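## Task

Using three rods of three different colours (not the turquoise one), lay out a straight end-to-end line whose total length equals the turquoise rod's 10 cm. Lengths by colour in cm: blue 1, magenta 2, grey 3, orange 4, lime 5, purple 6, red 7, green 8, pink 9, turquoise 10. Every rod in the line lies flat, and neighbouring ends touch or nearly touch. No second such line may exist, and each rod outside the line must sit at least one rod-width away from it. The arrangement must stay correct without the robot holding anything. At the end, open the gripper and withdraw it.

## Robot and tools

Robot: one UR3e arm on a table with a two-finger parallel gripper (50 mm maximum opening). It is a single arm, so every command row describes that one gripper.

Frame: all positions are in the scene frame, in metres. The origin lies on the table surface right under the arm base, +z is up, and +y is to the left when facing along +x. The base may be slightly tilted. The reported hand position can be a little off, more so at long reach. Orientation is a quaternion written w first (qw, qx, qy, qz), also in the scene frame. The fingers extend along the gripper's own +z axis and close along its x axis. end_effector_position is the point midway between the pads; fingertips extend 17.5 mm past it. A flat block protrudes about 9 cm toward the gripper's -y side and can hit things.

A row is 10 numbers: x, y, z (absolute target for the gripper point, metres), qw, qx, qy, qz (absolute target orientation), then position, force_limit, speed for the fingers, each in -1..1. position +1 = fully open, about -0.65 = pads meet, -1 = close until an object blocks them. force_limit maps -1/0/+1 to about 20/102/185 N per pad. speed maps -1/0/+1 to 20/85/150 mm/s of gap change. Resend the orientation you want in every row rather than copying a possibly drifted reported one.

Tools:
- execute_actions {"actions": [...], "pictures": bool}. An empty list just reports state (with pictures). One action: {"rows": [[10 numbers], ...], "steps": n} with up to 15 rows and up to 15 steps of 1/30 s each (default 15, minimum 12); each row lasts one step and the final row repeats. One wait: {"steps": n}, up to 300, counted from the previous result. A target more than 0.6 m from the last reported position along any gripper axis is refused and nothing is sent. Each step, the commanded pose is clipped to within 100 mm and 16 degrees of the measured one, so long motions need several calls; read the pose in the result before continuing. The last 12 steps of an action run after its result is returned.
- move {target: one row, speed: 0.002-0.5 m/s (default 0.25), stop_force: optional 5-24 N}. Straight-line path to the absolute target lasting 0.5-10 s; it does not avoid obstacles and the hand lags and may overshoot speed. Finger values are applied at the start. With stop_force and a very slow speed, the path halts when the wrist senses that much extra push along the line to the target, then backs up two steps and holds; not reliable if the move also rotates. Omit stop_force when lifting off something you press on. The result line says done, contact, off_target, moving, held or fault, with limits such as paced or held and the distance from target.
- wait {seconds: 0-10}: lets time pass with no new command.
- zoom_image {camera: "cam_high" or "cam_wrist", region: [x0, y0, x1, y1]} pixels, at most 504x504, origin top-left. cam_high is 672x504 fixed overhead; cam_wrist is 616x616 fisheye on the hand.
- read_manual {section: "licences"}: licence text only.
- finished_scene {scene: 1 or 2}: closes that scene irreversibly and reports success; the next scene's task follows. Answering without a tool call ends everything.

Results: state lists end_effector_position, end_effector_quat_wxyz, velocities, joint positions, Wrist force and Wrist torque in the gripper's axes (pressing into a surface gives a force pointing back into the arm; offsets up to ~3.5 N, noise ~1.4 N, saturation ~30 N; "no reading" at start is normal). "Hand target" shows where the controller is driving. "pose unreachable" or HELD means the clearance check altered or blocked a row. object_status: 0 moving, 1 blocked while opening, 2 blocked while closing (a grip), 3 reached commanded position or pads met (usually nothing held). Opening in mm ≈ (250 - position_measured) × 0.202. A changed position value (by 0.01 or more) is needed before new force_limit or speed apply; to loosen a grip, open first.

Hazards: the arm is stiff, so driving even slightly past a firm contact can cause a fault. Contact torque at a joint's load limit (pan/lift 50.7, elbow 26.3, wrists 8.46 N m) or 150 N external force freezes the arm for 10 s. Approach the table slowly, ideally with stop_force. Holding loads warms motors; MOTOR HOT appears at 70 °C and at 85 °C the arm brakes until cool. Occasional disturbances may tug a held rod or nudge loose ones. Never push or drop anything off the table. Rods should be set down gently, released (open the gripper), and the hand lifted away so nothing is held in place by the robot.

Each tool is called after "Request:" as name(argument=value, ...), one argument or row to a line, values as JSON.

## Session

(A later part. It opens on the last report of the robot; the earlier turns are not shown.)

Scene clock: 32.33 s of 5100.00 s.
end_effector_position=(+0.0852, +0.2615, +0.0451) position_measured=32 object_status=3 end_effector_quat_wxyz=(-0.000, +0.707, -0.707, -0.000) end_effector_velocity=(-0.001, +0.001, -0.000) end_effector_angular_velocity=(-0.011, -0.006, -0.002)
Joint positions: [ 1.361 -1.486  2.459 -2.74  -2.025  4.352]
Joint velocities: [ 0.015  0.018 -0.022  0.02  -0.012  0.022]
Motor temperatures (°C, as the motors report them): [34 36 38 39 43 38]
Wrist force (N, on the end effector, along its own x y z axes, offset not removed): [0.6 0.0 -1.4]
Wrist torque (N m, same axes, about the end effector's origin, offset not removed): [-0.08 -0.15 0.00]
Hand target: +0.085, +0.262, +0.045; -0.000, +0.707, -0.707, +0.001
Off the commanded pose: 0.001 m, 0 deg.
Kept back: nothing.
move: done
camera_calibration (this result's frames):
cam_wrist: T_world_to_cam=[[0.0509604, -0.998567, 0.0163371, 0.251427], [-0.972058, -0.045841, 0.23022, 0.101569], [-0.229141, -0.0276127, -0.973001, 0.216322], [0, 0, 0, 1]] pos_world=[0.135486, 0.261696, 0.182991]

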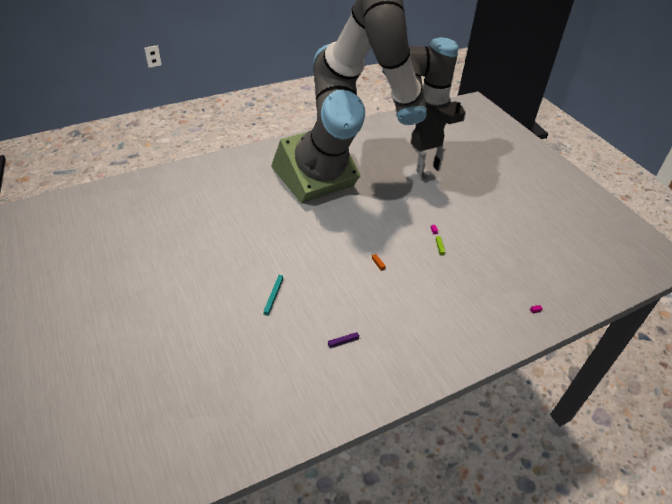

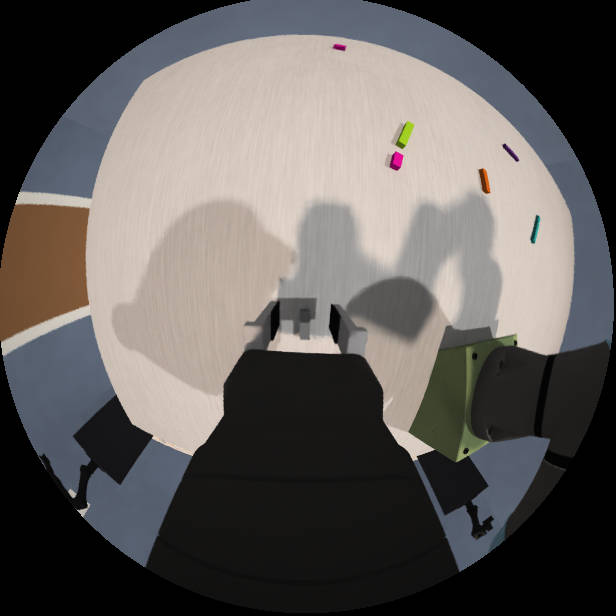

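Request:
move(
  target=[0.078,0.262,0.0245,0,-0.707,0.707,0,0.8,-0.5,0.5],
  speed=0.04,
)

Request:
move(
  target=[0.078,0.262,0.0245,0,-0.707,0.707,0,-1,-0.5,0.5],
)

Request:
zoom_image(
  camera="cam_wrist",
  region=[230,210,390,370],
)

Scene clock: 33.60 s of 5100.00 s.
end_effector_position=(+0.0780, +0.2620, +0.0247) position_measured=32 object_status=3 end_effector_quat_wxyz=(+0.000, +0.707, -0.707, +0.000) end_effector_velocity=(-0.001, -0.000, -0.002) end_effector_angular_velocity=(+0.000, +0.000, +0.002)
Joint positions: [ 1.348 -1.358  2.493 -2.907 -2.022  4.339]
Joint velocities: [-0.001  0.014  0.004 -0.019  0.001 -0.002]
Motor temperatures (°C, as the motors report them): [34 36 38 39 43 38]
Wrist force (N, on the end effector, along its own x y z axes, offset not removed): [-1.6 1.3 -0.4]
Wrist torque (N m, same axes, about the end effector's origin, offset not removed): [0.24 0.30 0.06]
Hand target: +0.078, +0.262, +0.025; +0.000, +0.707, -0.707, -0.000
Off the commanded pose: 0.000 m, 0 deg.
Kept back: nothing.
move: done
camera_calibration (this result's frames):
cam_wrist: T_world_to_cam=[[0.050367, -0.998584, 0.0171286, 0.252638], [-0.971956, -0.045065, 0.230803, 0.099138], [-0.229705, -0.0282732, -0.97285, 0.195001], [0, 0, 0, 1]] pos_world=[0.128426, 0.262261, 0.162498]

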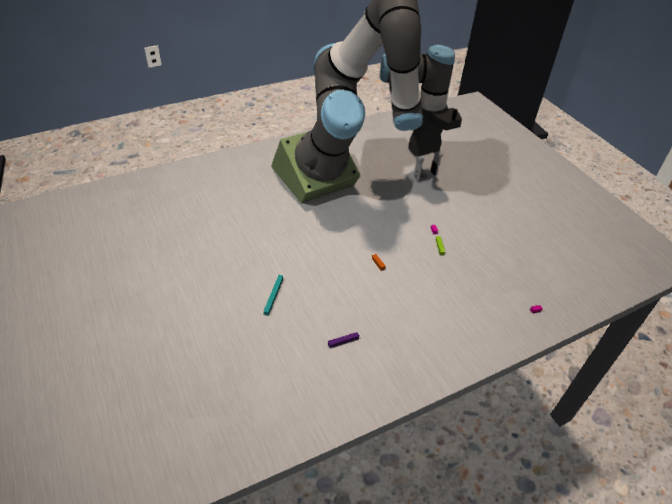

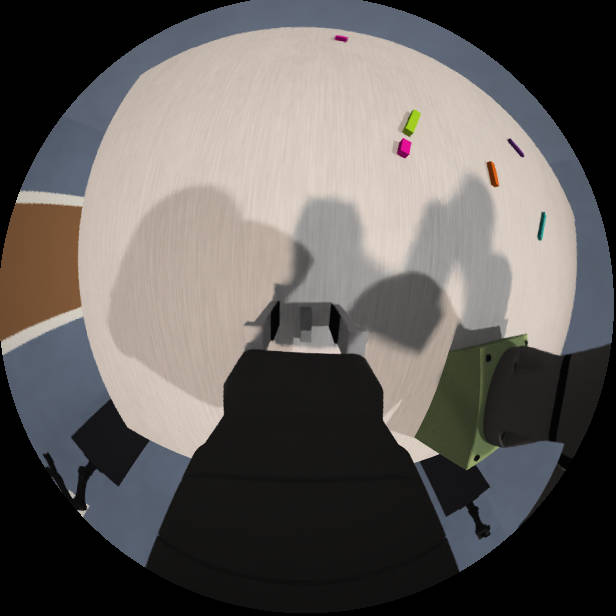

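Scene clock: 34.30 s of 5100.00 s.
end_effector_position=(+0.0780, +0.2620, +0.0245) position_measured=207 object_status=2 end_effector_quat_wxyz=(-0.000, +0.707, -0.707, -0.000) end_effector_velocity=(-0.001, -0.001, -0.001) end_effector_angular_velocity=(-0.003, +0.002, +0.002)
Joint positions: [ 1.348 -1.356  2.493 -2.909 -2.022  4.339]
Joint velocities: [-0.     0.002 -0.     0.002  0.001 -0.   ]
Motor temperatures (°C, as the motors report them): [34 36 38 39 43 38]
Wrist force (N, on the end effector, along its own x y z axes, offset not removed): [0.6 2.4 -7.9]
Wrist torque (N m, same axes, about the end effector's origin, offset not removed): [0.36 0.32 0.11]
Hand target: +0.078, +0.262, +0.025; +0.000, +0.707, -0.707, +0.000
Off the commanded pose: 0.000 m, 0 deg.
Kept back: nothing.
move: done
camera_calibration (this result's frames):
cam_wrist: T_world_to_cam=[[0.0503603, -0.998589, 0.0168736, 0.252699], [-0.971985, -0.0451209, 0.230671, 0.0991637], [-0.229584, -0.0280176, -0.972885, 0.194761], [0, 0, 0, 1]] pos_world=[0.128374, 0.262273, 0.162342]

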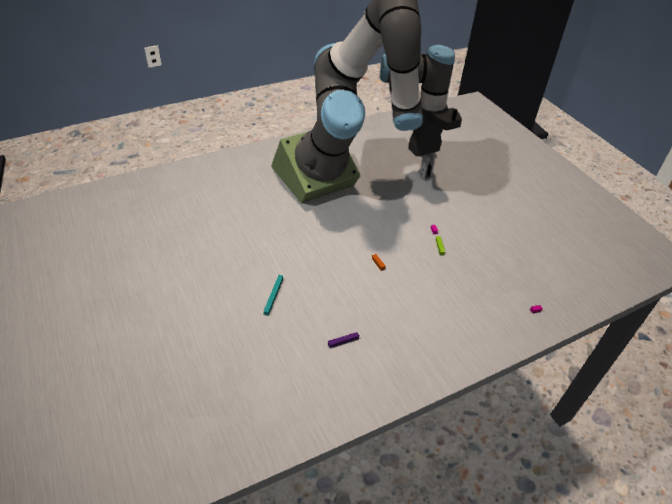

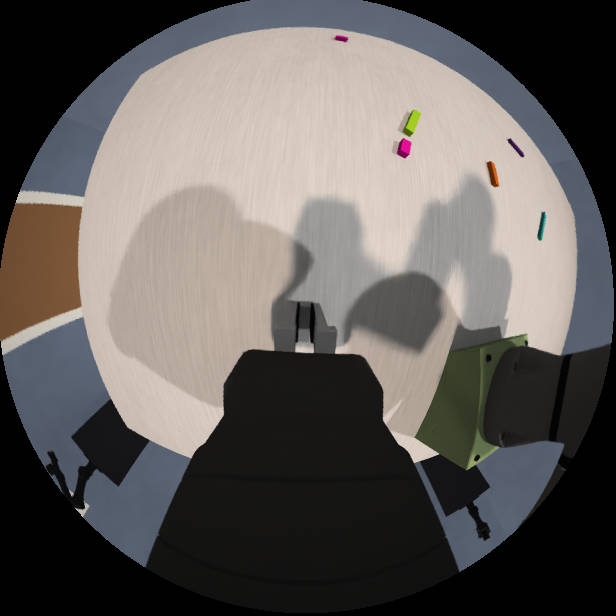

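Region (230, 210, 390, 370) of cam_wrist's 616x616 image, scaled by 3.150, with more detail than that image has.

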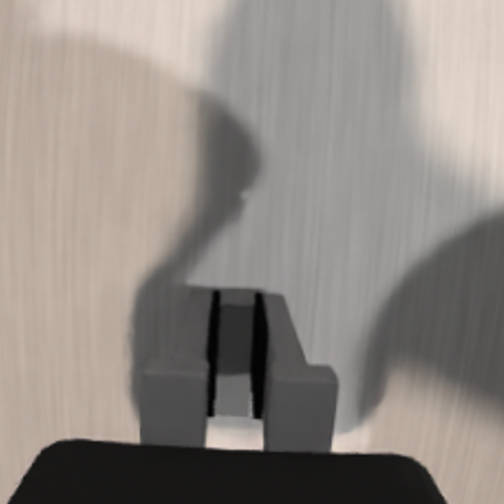

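Request:
move(
  target=[0.1,0.265,0.045,0,-0.707,0.707,0,-1,-0.5,0.5],
  speed=0.1,
)

Request:
move(
  target=[0.2385,0.177,0.04,0,-0.57,0.82,0,-1,-0.5,0.5],
)

Request:
move(
  target=[0.2385,0.177,0.0245,0,-0.57,0.82,0,-1,-0.5,0.5],
  speed=0.015,
  stop_force=6,
)

Request:
move(
  target=[0.2385,0.177,0.025,0,-0.57,0.82,0,0,-0.5,0.5],
  speed=0.05,
)

Request:
move(
  target=[0.202,0.1905,0.0255,0,-0.57,0.82,0,0,-0.5,0.5],
  speed=0.08,
)

Request:
zoom_image(
  camera="cam_wrist",
  region=[220,150,420,350],
)

Scene clock: 36.10 s of 5100.00 s.
end_effector_position=(+0.0999, +0.2650, +0.0449) position_measured=207 object_status=2 end_effector_quat_wxyz=(-0.000, +0.707, -0.707, -0.000) end_effector_velocity=(+0.001, +0.000, +0.001) end_effector_angular_velocity=(-0.002, +0.001, -0.001)
Joint positions: [ 1.311 -1.506  2.442 -2.726 -2.015  4.298]
Joint velocities: [-0.003 -0.008 -0.006  0.015  0.001 -0.001]
Motor temperatures (°C, as the motors report them): [34 36 38 39 43 38]
Wrist force (N, on the end effector, along its own x y z axes, offset not removed): [-0.9 2.0 -1.8]
Wrist torque (N m, same axes, about the end effector's origin, offset not removed): [0.28 0.08 0.00]
Hand target: +0.100, +0.265, +0.045; +0.000, +0.707, -0.707, -0.000
Off the commanded pose: 0.000 m, 0 deg.
Kept back: nothing.
move: done
camera_calibration (this result's frames):
cam_wrist: T_world_to_cam=[[0.0503663, -0.99859, 0.0167736, 0.25426], [-0.972013, -0.0451532, 0.230548, 0.11589], [-0.229466, -0.027916, -0.972916, 0.219632], [0, 0, 0, 1]] pos_world=[0.150239, 0.265265, 0.1827]

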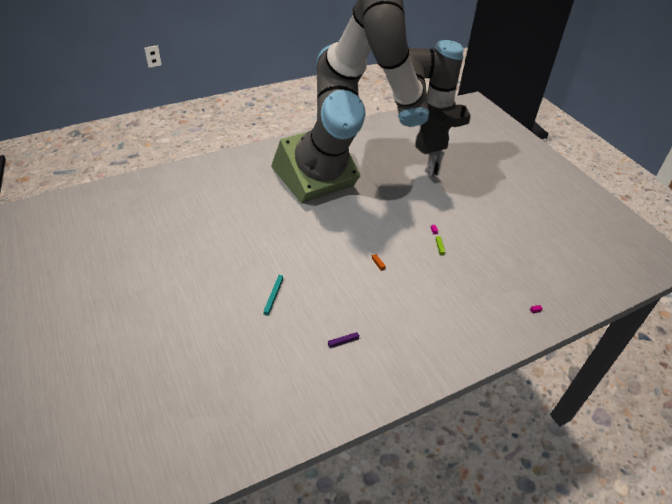

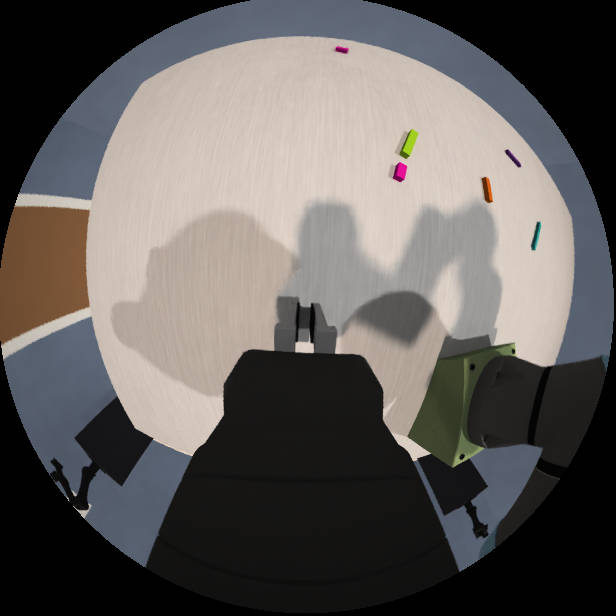

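Scene clock: 37.43 s of 5100.00 s.
end_effector_position=(+0.2383, +0.1774, +0.0400) position_measured=207 object_status=2 end_effector_quat_wxyz=(-0.000, -0.571, +0.821, -0.000) end_effector_velocity=(+0.002, -0.001, -0.000) end_effector_angular_velocity=(+0.009, +0.006, -0.001)
Joint positions: [ 0.504 -2.065  2.573 -2.547 -1.727  3.86 ]
Joint velocities: [-0.027 -0.018 -0.     0.017  0.023 -0.023]
Motor temperatures (°C, as the motors report them): [34 36 38 39 43 38]
Wrist force (N, on the end effector, along its own x y z axes, offset not removed): [0.2 1.8 -0.2]
Wrist torque (N m, same axes, about the end effector's origin, offset not removed): [0.34 -0.09 0.05]
Hand target: +0.238, +0.177, +0.040; -0.000, -0.571, +0.821, +0.000
Off the commanded pose: 0.000 m, 0 deg.
Kept back: nothing.
move: done
camera_calibration (this result's frames):
cam_wrist: T_world_to_cam=[[-0.301052, -0.95345, 0.0173478, 0.23559], [-0.926701, 0.296801, 0.230508, 0.176175], [-0.224927, 0.0533187, -0.972916, 0.228687], [0, 0, 0, 1]] pos_world=[0.285624, 0.160141, 0.177796]

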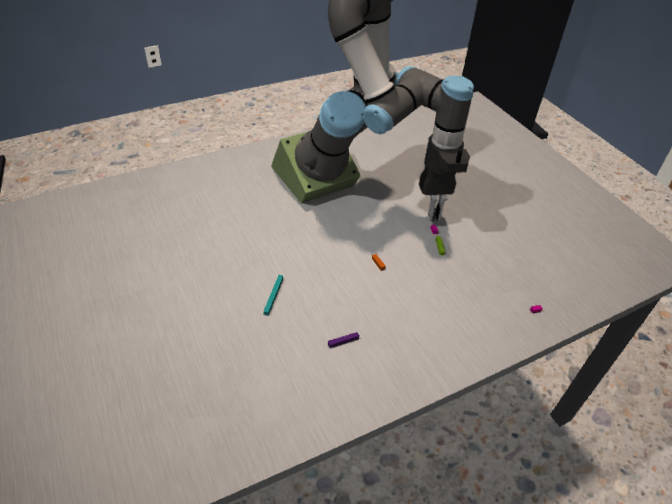

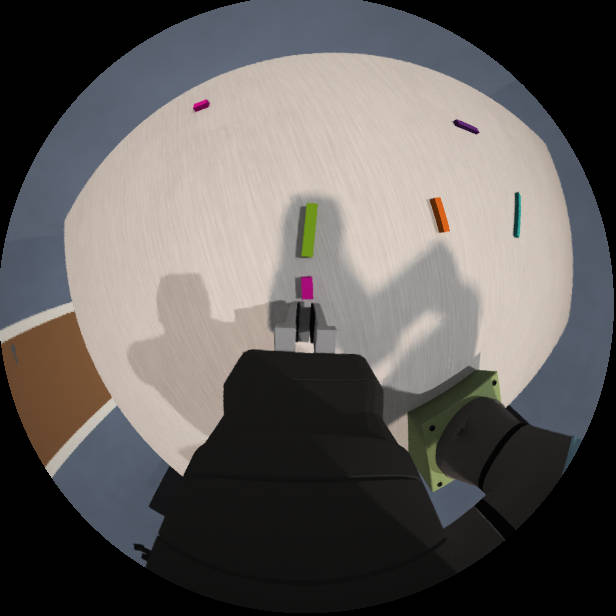

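Scene clock: 38.73 s of 5100.00 s.
end_effector_position=(+0.2385, +0.1770, +0.0247) position_measured=207 object_status=2 end_effector_quat_wxyz=(-0.000, -0.571, +0.821, +0.000) end_effector_velocity=(+0.001, +0.000, -0.001) end_effector_angular_velocity=(+0.000, -0.004, -0.000)
Joint positions: [ 0.485 -1.979  2.614 -2.676 -1.718  3.842]
Joint velocities: [-0.001  0.012  0.005 -0.021 -0.001 -0.001]
Motor temperatures (°C, as the motors report them): [34 36 38 39 43 38]
Wrist force (N, on the end effector, along its own x y z axes, offset not removed): [-0.3 2.4 0.3]
Wrist torque (N m, same axes, about the end effector's origin, offset not removed): [0.42 0.00 0.02]
Hand target: +0.238, +0.177, +0.025; -0.000, -0.571, +0.821, +0.000
Off the commanded pose: 0.000 m, 0 deg.
Kept back: nothing.
move: done
camera_calibration (this result's frames):
cam_wrist: T_world_to_cam=[[-0.300735, -0.953557, 0.0169407, 0.235473], [-0.926759, 0.296384, 0.230814, 0.180026], [-0.225115, 0.0537139, -0.97285, 0.213853], [0, 0, 0, 1]] pos_world=[0.285797, 0.159693, 0.162505]

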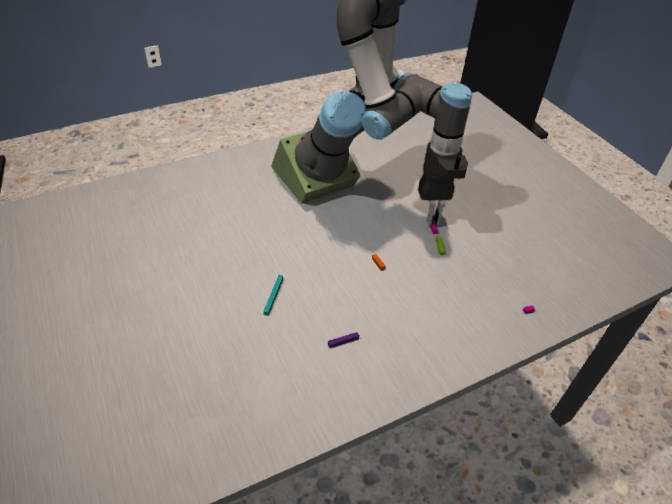

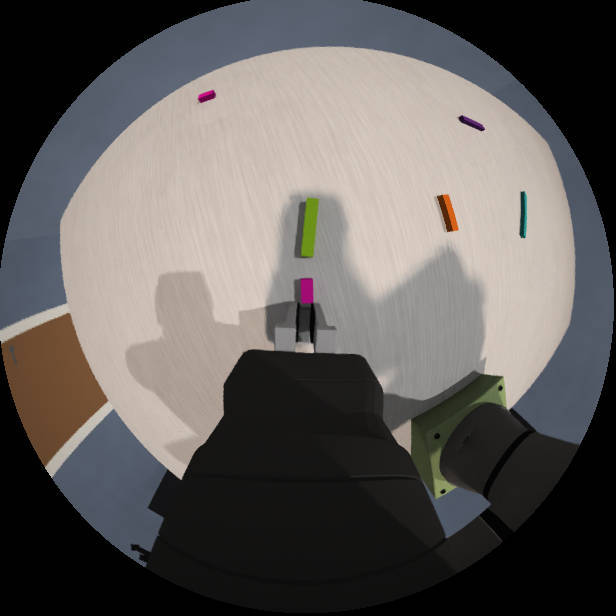

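Scene clock: 39.43 s of 5100.00 s.
end_effector_position=(+0.2385, +0.1770, +0.0250) position_measured=152 object_status=3 end_effector_quat_wxyz=(+0.000, -0.571, +0.821, +0.000) end_effector_velocity=(+0.001, +0.000, +0.000) end_effector_angular_velocity=(+0.001, -0.002, -0.000)
Joint positions: [ 0.485 -1.98   2.613 -2.674 -1.718  3.843]
Joint velocities: [ 0.    -0.001 -0.    -0.001 -0.     0.   ]
Motor temperatures (°C, as the motors report them): [34 36 38 39 43 38]
Wrist force (N, on the end effector, along its own x y z axes, offset not removed): [-0.2 3.6 -0.9]
Wrist torque (N m, same axes, about the end effector's origin, offset not removed): [0.67 0.02 0.03]
Hand target: +0.239, +0.177, +0.025; +0.000, -0.571, +0.821, -0.000
Off the commanded pose: 0.000 m, 0 deg.
Kept back: nothing.
move: done
camera_calibration (this result's frames):
cam_wrist: T_world_to_cam=[[-0.300727, -0.953561, 0.0168745, 0.235494], [-0.926787, 0.296366, 0.230723, 0.179981], [-0.22501, 0.0537455, -0.972873, 0.21412], [0, 0, 0, 1]] pos_world=[0.285803, 0.15971, 0.162812]

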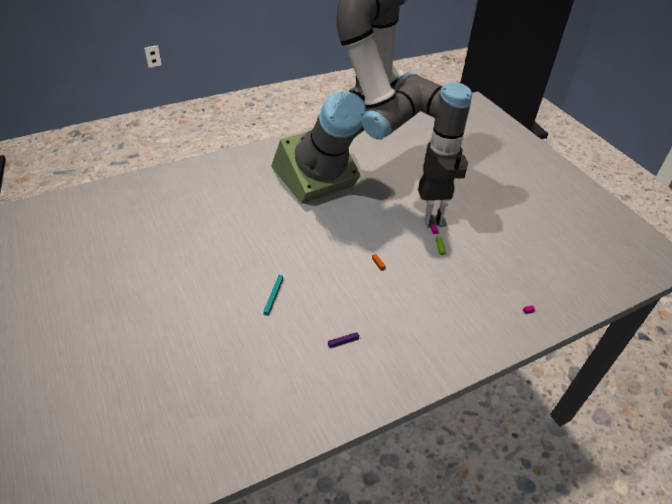

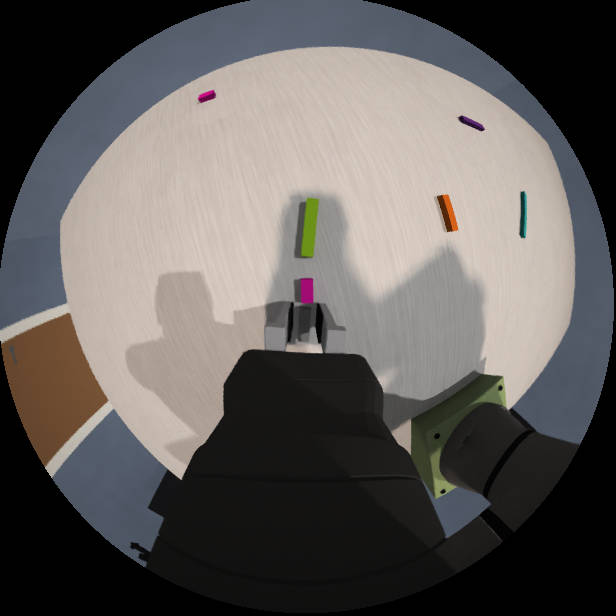

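Scene clock: 40.37 s of 5100.00 s.
end_effector_position=(+0.2020, +0.1903, +0.0255) position_measured=152 object_status=3 end_effector_quat_wxyz=(-0.000, -0.571, +0.821, +0.000) end_effector_velocity=(-0.001, +0.000, +0.000) end_effector_angular_velocity=(-0.004, -0.002, -0.000)
Joint positions: [ 0.662 -1.909  2.666 -2.768 -1.796  4.004]
Joint velocities: [ 0.013  0.009  0.    -0.007 -0.01   0.012]
Motor temperatures (°C, as the motors report them): [34 36 38 39 43 38]
Wrist force (N, on the end effector, along its own x y z axes, offset not removed): [-2.1 2.7 -1.5]
Wrist torque (N m, same axes, about the end effector's origin, offset not removed): [0.46 0.35 0.11]
Hand target: +0.202, +0.190, +0.026; +0.000, -0.571, +0.821, -0.000
Off the commanded pose: 0.000 m, 0 deg.
Kept back: nothing.
move: done
camera_calibration (this result's frames):
cam_wrist: T_world_to_cam=[[-0.300511, -0.953626, 0.0170324, 0.237144], [-0.926797, 0.296181, 0.23092, 0.142154], [-0.225256, 0.0536082, -0.972824, 0.205744], [0, 0, 0, 1]] pos_world=[0.249357, 0.173014, 0.163287]

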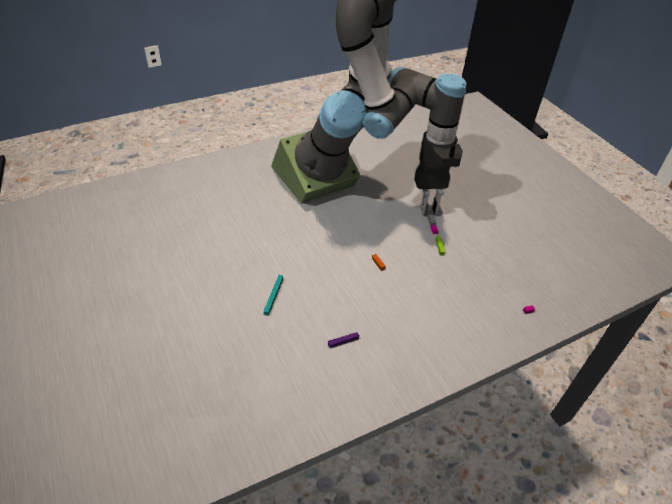

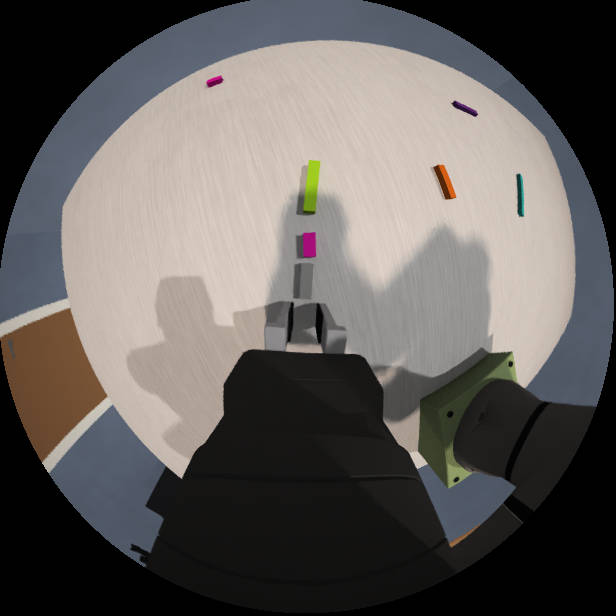

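Region (220, 150, 420, 350) of cam_wrist's 616x616 image, scaled by 2.520, with more detail than that image has.

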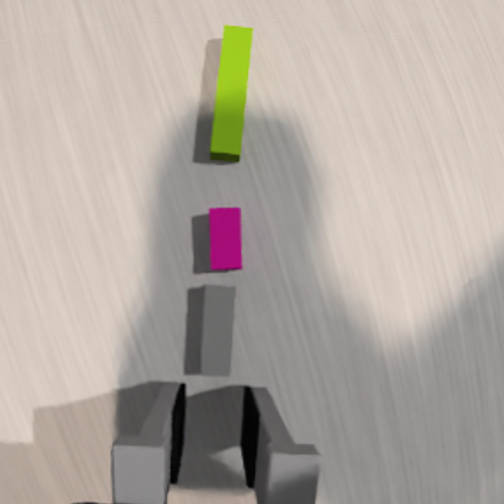

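Close and push ~30 mm.

Request:
move(
  target=[0.201,0.191,0.0255,0,-0.57,0.82,0,-0.65,-0.5,0.5],
)

Request:
move(
  target=[0.231,0.1798,0.025,0,-0.57,0.82,0,-0.65,-0.5,0.5],
  speed=0.02,
)

Request:
zoom_image(
  camera="cam_wrist",
  region=[220,150,420,350],
)

Scene clock: 41.87 s of 5100.00 s.
end_effector_position=(+0.2010, +0.1910, +0.0255) position_measured=249 object_status=3 end_effector_quat_wxyz=(+0.000, -0.571, +0.821, +0.000) end_effector_velocity=(+0.000, +0.000, +0.000) end_effector_angular_velocity=(+0.000, -0.001, -0.000)
Joint positions: [ 0.67  -1.904  2.666 -2.772 -1.799  4.011]
Joint velocities: [ 0.002  0.001  0.    -0.003 -0.001  0.001]
Motor temperatures (°C, as the motors report them): [34 36 38 39 43 38]
Wrist force (N, on the end effector, along its own x y z axes, offset not removed): [0.1 3.0 -0.9]
Wrist torque (N m, same axes, about the end effector's origin, offset not removed): [0.58 -0.06 0.12]
Hand target: +0.201, +0.191, +0.026; +0.000, -0.571, +0.821, -0.000
Off the commanded pose: 0.000 m, 0 deg.
Kept back: nothing.
move: done
camera_calibration (this result's frames):
cam_wrist: T_world_to_cam=[[-0.300721, -0.953562, 0.0169234, 0.237536], [-0.926799, 0.296375, 0.230662, 0.141004], [-0.224967, 0.0536805, -0.972887, 0.205444], [0, 0, 0, 1]] pos_world=[0.248332, 0.173687, 0.163329]

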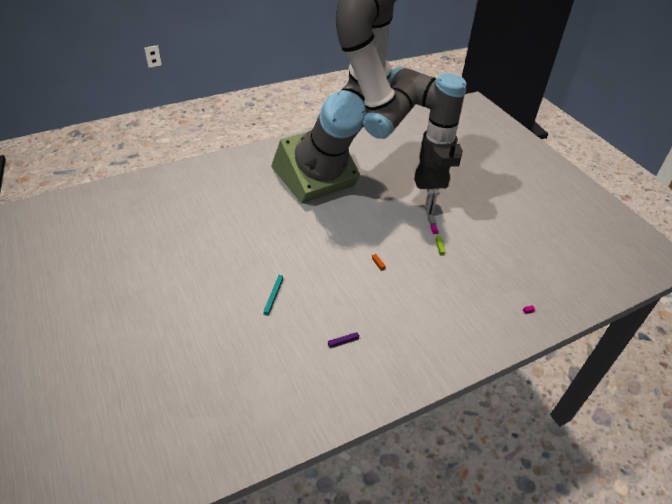

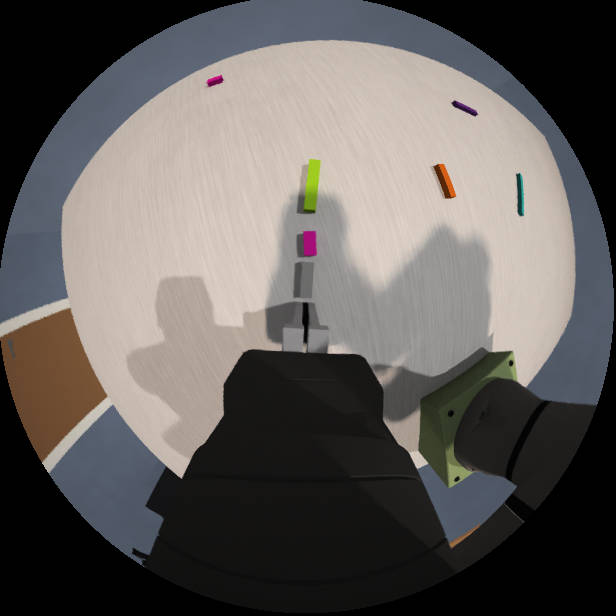

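Scene clock: 43.77 s of 5100.00 s.
end_effector_position=(+0.2309, +0.1799, +0.0250) position_measured=249 object_status=3 end_effector_quat_wxyz=(-0.000, -0.571, +0.821, +0.000) end_effector_velocity=(+0.001, -0.000, -0.000) end_effector_angular_velocity=(+0.001, +0.001, +0.000)
Joint positions: [ 0.521 -1.969  2.626 -2.694 -1.734  3.875]
Joint velocities: [-0.009 -0.004 -0.003  0.006  0.005 -0.008]
Motor temperatures (°C, as the motors report them): [34 36 38 39 43 38]
Wrist force (N, on the end effector, along its own x y z axes, offset not removed): [-1.3 1.2 -0.4]
Wrist torque (N m, same axes, about the end effector's origin, offset not removed): [0.14 0.25 -0.02]
Hand target: +0.231, +0.180, +0.025; -0.000, -0.571, +0.821, +0.000
Off the commanded pose: 0.000 m, 0 deg.
Kept back: nothing.
move: done
camera_calibration (this result's frames):
cam_wrist: T_world_to_cam=[[-0.300821, -0.953531, 0.0169116, 0.235983], [-0.926754, 0.296465, 0.230727, 0.172023], [-0.225019, 0.0537346, -0.972871, 0.21224], [0, 0, 0, 1]] pos_world=[0.27817, 0.162613, 0.162801]

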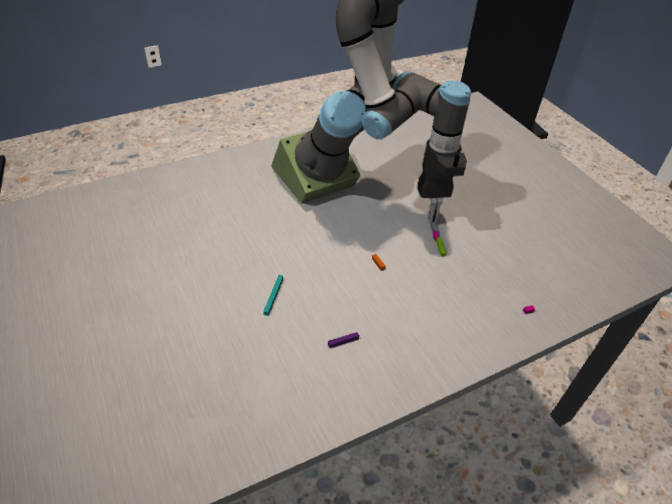

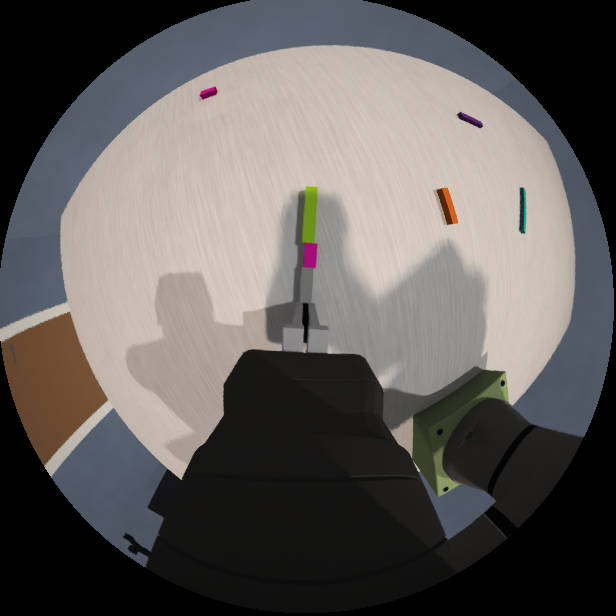

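Region (220, 150, 420, 350) of cam_wrist's 616x616 image, scaled by 2.520, with more detail than that image has.

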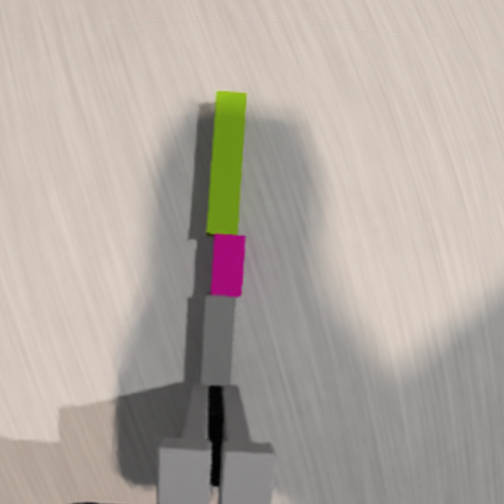

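Request:
move(
  target=[0.229,0.1805,0.0255,0,-0.57,0.82,0,0.1,-0.8,0.5],
)

Request:
move(
  target=[0.279,0.1617,0.025,0,-0.57,0.82,0,0.1,-0.8,0.5],
  speed=0.1,
)

Request:
move(
  target=[0.279,0.1617,0.025,0,-0.57,0.82,0,-1,-0.8,-0.5],
)

Request:
move(
  target=[0.279,0.1617,0.025,0,-0.57,0.82,0,0.3,-0.8,0],
)

Request:
move(
  target=[0.24,0.19,0.06,0,-0.57,0.82,0,0.3,-0.8,0],
  speed=0.1,
)

Request:
zoom_image(
  camera="cam_wrist",
  region=[220,150,420,350],
)

Scene clock: 45.30 s of 5100.00 s.
end_effector_position=(+0.2290, +0.1805, +0.0255) position_measured=138 object_status=3 end_effector_quat_wxyz=(+0.000, -0.571, +0.821, +0.000) end_effector_velocity=(-0.001, -0.000, -0.000) end_effector_angular_velocity=(-0.002, +0.001, +0.000)
Joint positions: [ 0.529 -1.97   2.628 -2.694 -1.738  3.882]
Joint velocities: [ 0.002  0.001  0.001  0.001 -0.003  0.002]
Motor temperatures (°C, as the motors report them): [34 36 38 39 43 38]
Wrist force (N, on the end effector, along its own x y z axes, offset not removed): [-1.2 1.9 -1.9]
Wrist torque (N m, same axes, about the end effector's origin, offset not removed): [0.30 0.20 0.03]
Hand target: +0.229, +0.180, +0.026; +0.000, -0.571, +0.821, -0.000
Off the commanded pose: 0.000 m, 0 deg.
Kept back: nothing.
move: done
camera_calibration (this result's frames):
cam_wrist: T_world_to_cam=[[-0.300719, -0.953562, 0.0169293, 0.235942], [-0.926796, 0.296374, 0.230675, 0.170082], [-0.224981, 0.0536786, -0.972883, 0.212299], [0, 0, 0, 1]] pos_world=[0.276347, 0.163182, 0.163314]

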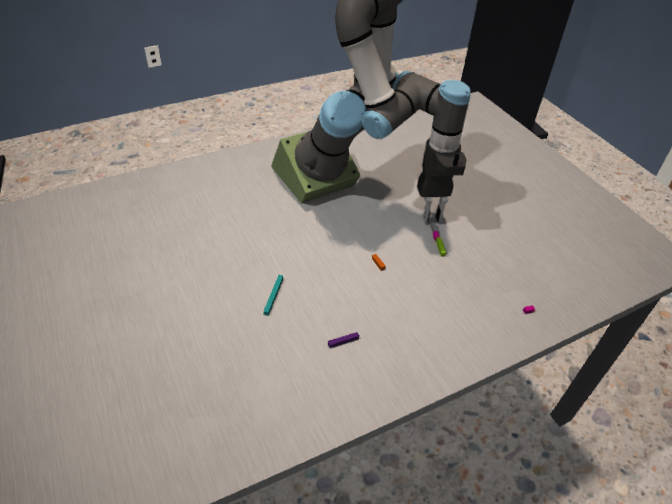

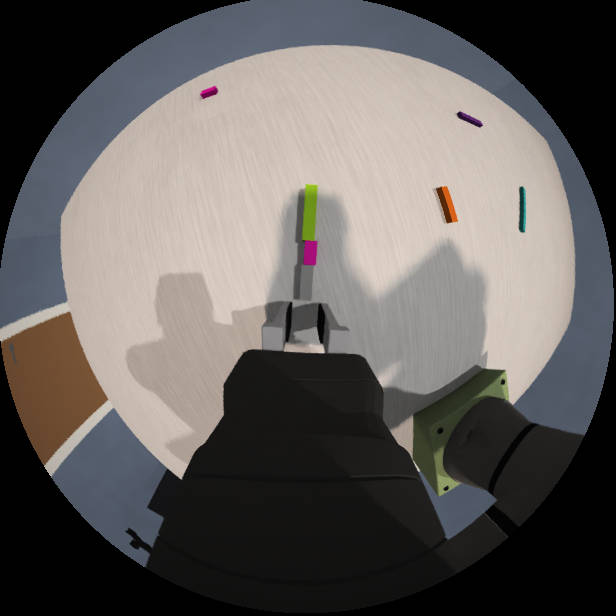

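Scene clock: 46.30 s of 5100.00 s.
end_effector_position=(+0.2789, +0.1618, +0.0250) position_measured=138 object_status=3 end_effector_quat_wxyz=(+0.000, -0.571, +0.821, -0.000) end_effector_velocity=(+0.001, -0.000, -0.001) end_effector_angular_velocity=(+0.001, +0.003, +0.000)
Joint positions: [ 0.322 -1.996  2.523 -2.584 -1.643  3.697]
Joint velocities: [-0.007  0.003 -0.005  0.004  0.005 -0.007]
Motor temperatures (°C, as the motors report them): [34 36 38 39 43 38]
Wrist force (N, on the end effector, along its own x y z axes, offset not removed): [-2.2 0.4 -0.5]
Wrist torque (N m, same axes, about the end effector's origin, offset not removed): [-0.07 0.30 0.11]
Hand target: +0.279, +0.162, +0.025; +0.000, -0.571, +0.821, +0.000
Off the commanded pose: 0.000 m, 0 deg.
Kept back: nothing.
move: done
camera_calibration (this result's frames):
cam_wrist: T_world_to_cam=[[-0.300876, -0.953514, 0.0168787, 0.233198], [-0.926762, 0.296517, 0.230628, 0.221868], [-0.224911, 0.0537477, -0.972896, 0.224006], [0, 0, 0, 1]] pos_world=[0.326164, 0.14453, 0.162829]

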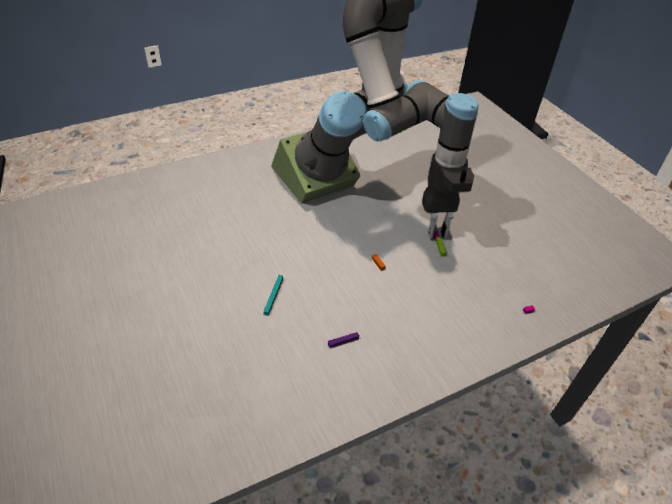

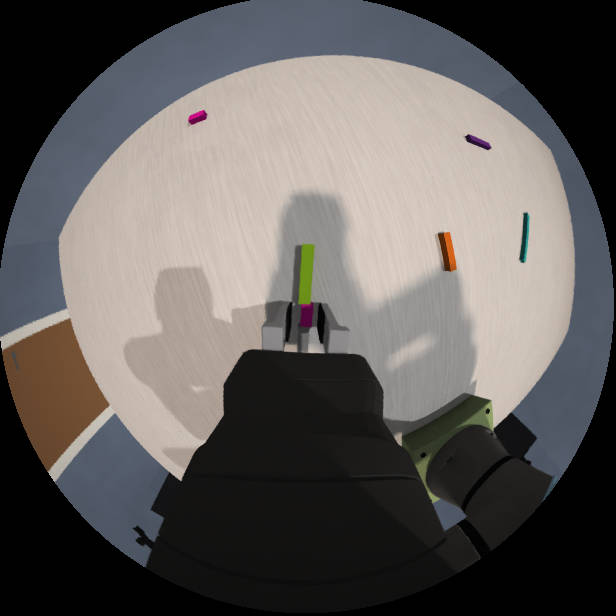

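Scene clock: 47.00 s of 5100.00 s.
end_effector_position=(+0.2790, +0.1617, +0.0250) position_measured=204 object_status=2 end_effector_quat_wxyz=(-0.000, -0.571, +0.821, -0.000) end_effector_velocity=(+0.000, -0.000, -0.000) end_effector_angular_velocity=(-0.001, -0.000, -0.001)
Joint positions: [ 0.321 -1.996  2.522 -2.584 -1.642  3.696]
Joint velocities: [-0.001  0.     0.    -0.001 -0.    -0.   ]
Motor temperatures (°C, as the motors report them): [34 36 38 39 43 38]
Wrist force (N, on the end effector, along its own x y z axes, offset not removed): [-0.3 1.3 -0.8]
Wrist torque (N m, same axes, about the end effector's origin, offset not removed): [0.17 -0.02 -0.02]
Hand target: +0.279, +0.162, +0.025; -0.000, -0.571, +0.821, +0.000
Off the commanded pose: 0.000 m, 0 deg.
Kept back: nothing.
move: done
camera_calibration (this result's frames):
cam_wrist: T_world_to_cam=[[-0.300728, -0.95356, 0.0169419, 0.233068], [-0.926793, 0.296384, 0.230675, 0.222059], [-0.224984, 0.0536687, -0.972883, 0.22407], [0, 0, 0, 1]] pos_world=[0.326305, 0.144404, 0.162822]

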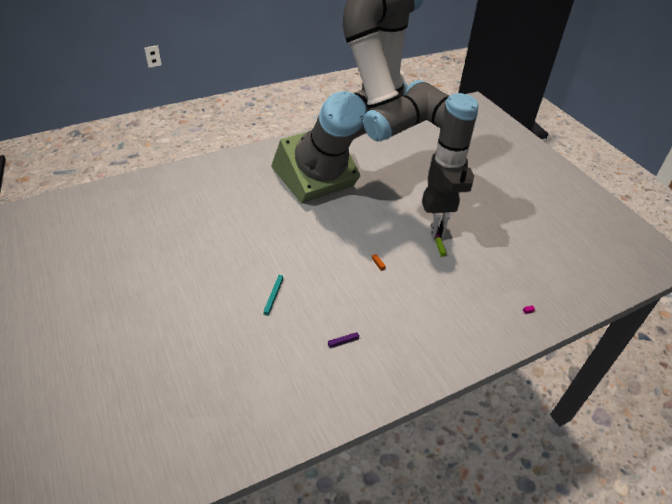

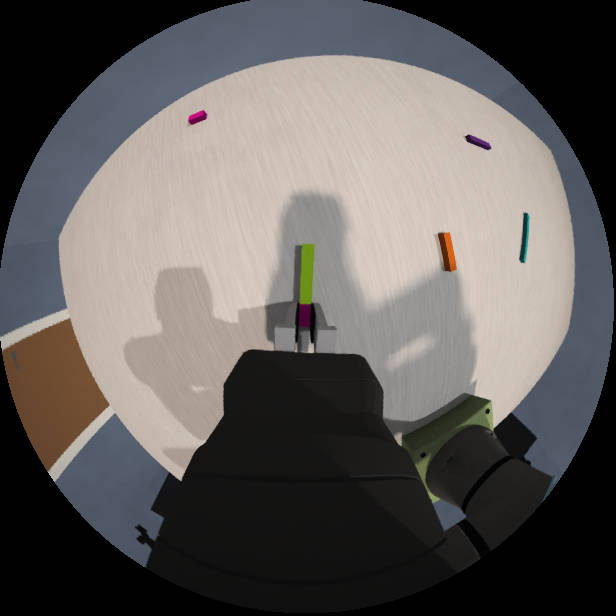

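Scene clock: 47.70 s of 5100.00 s.
end_effector_position=(+0.2790, +0.1617, +0.0250) position_measured=107 object_status=3 end_effector_quat_wxyz=(+0.000, -0.571, +0.821, -0.000) end_effector_velocity=(+0.000, +0.001, +0.000) end_effector_angular_velocity=(+0.002, -0.000, -0.000)
Joint positions: [ 0.321 -1.997  2.522 -2.584 -1.642  3.696]
Joint velocities: [-0.    -0.     0.    -0.001  0.002 -0.   ]
Motor temperatures (°C, as the motors report them): [34 36 38 39 43 38]
Wrist force (N, on the end effector, along its own x y z axes, offset not removed): [-1.2 2.2 0.5]
Wrist torque (N m, same axes, about the end effector's origin, offset not removed): [0.41 0.16 0.10]
Hand target: +0.279, +0.162, +0.025; -0.000, -0.571, +0.821, +0.000
Off the commanded pose: 0.000 m, 0 deg.
Kept back: nothing.
move: done
camera_calibration (this result's frames):
cam_wrist: T_world_to_cam=[[-0.300726, -0.95356, 0.0169338, 0.233067], [-0.926796, 0.296382, 0.230666, 0.222066], [-0.224973, 0.0536731, -0.972886, 0.224071], [0, 0, 0, 1]] pos_world=[0.326309, 0.144401, 0.162826]

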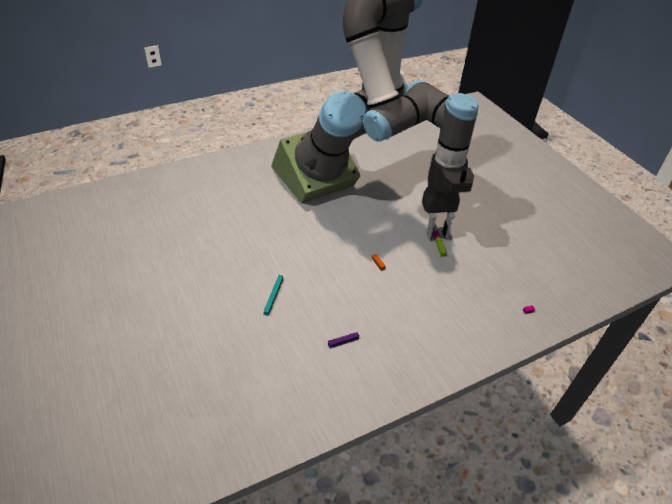

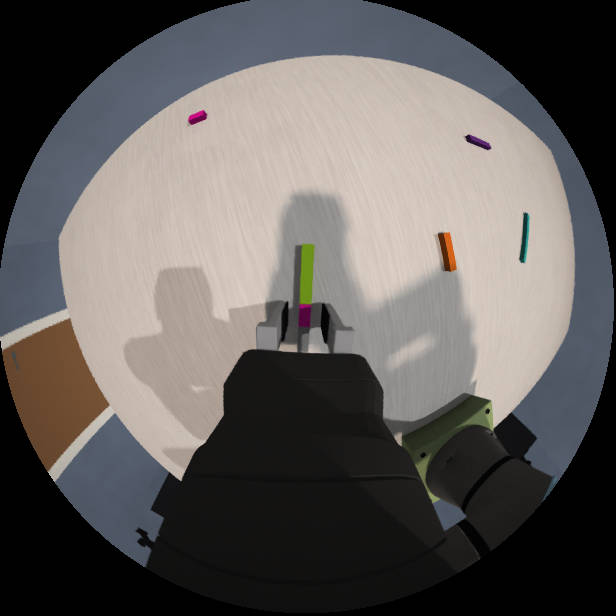

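Scene clock: 48.80 s of 5100.00 s.
end_effector_position=(+0.2401, +0.1898, +0.0599) position_measured=107 object_status=3 end_effector_quat_wxyz=(+0.000, -0.571, +0.821, -0.000) end_effector_velocity=(-0.001, -0.001, +0.001) end_effector_angular_velocity=(-0.007, -0.000, -0.001)
Joint positions: [ 0.596 -2.068  2.47  -2.427 -1.768  3.943]
Joint velocities: [ 0.01   0.004 -0.006  0.007 -0.011  0.011]
Motor temperatures (°C, as the motors report them): [34 36 38 39 43 38]
Wrist force (N, on the end effector, along its own x y z axes, offset not removed): [-0.1 1.3 0.9]
Wrist torque (N m, same axes, about the end effector's origin, offset not removed): [0.30 -0.07 0.10]
Hand target: +0.240, +0.190, +0.060; +0.000, -0.571, +0.821, -0.000
Off the commanded pose: 0.000 m, 0 deg.
Kept back: nothing.
move: done
camera_calibration (this result's frames):
cam_wrist: T_world_to_cam=[[-0.300528, -0.953625, 0.016793, 0.247586], [-0.926924, 0.296171, 0.230423, 0.169721], [-0.224711, 0.0536828, -0.972946, 0.247737], [0, 0, 0, 1]] pos_world=[0.287394, 0.172538, 0.197769]

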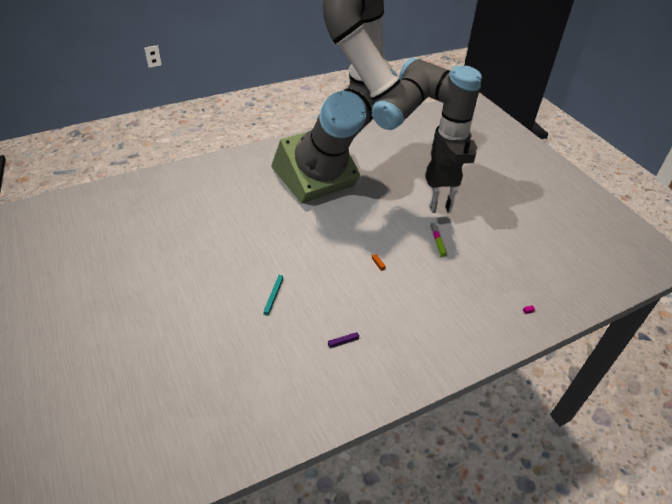

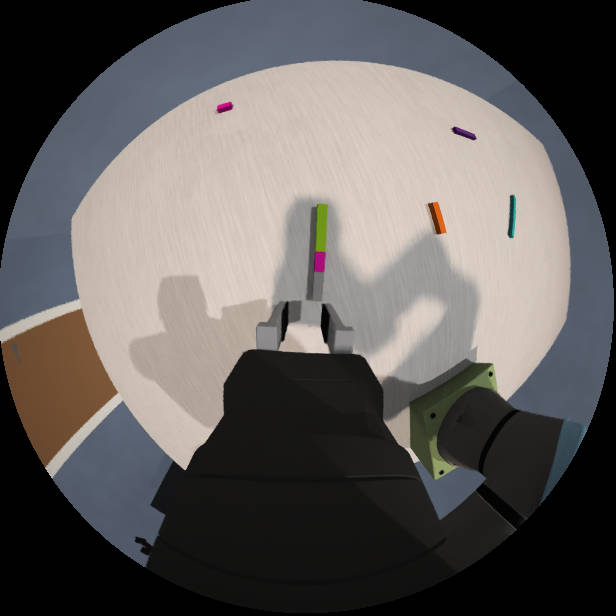

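Region (220, 150, 420, 350) of cam_wrist's 616x616 image, scaled by 2.520, with more detail than that image has.

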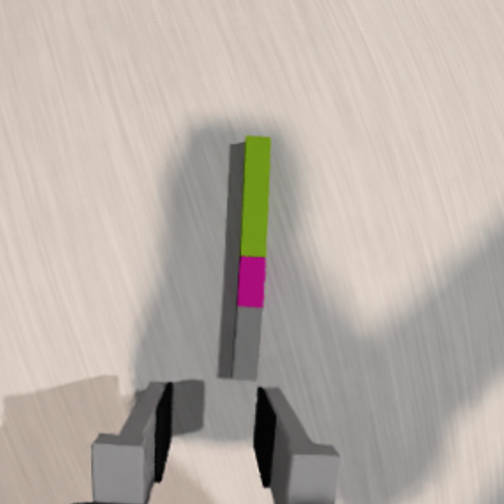

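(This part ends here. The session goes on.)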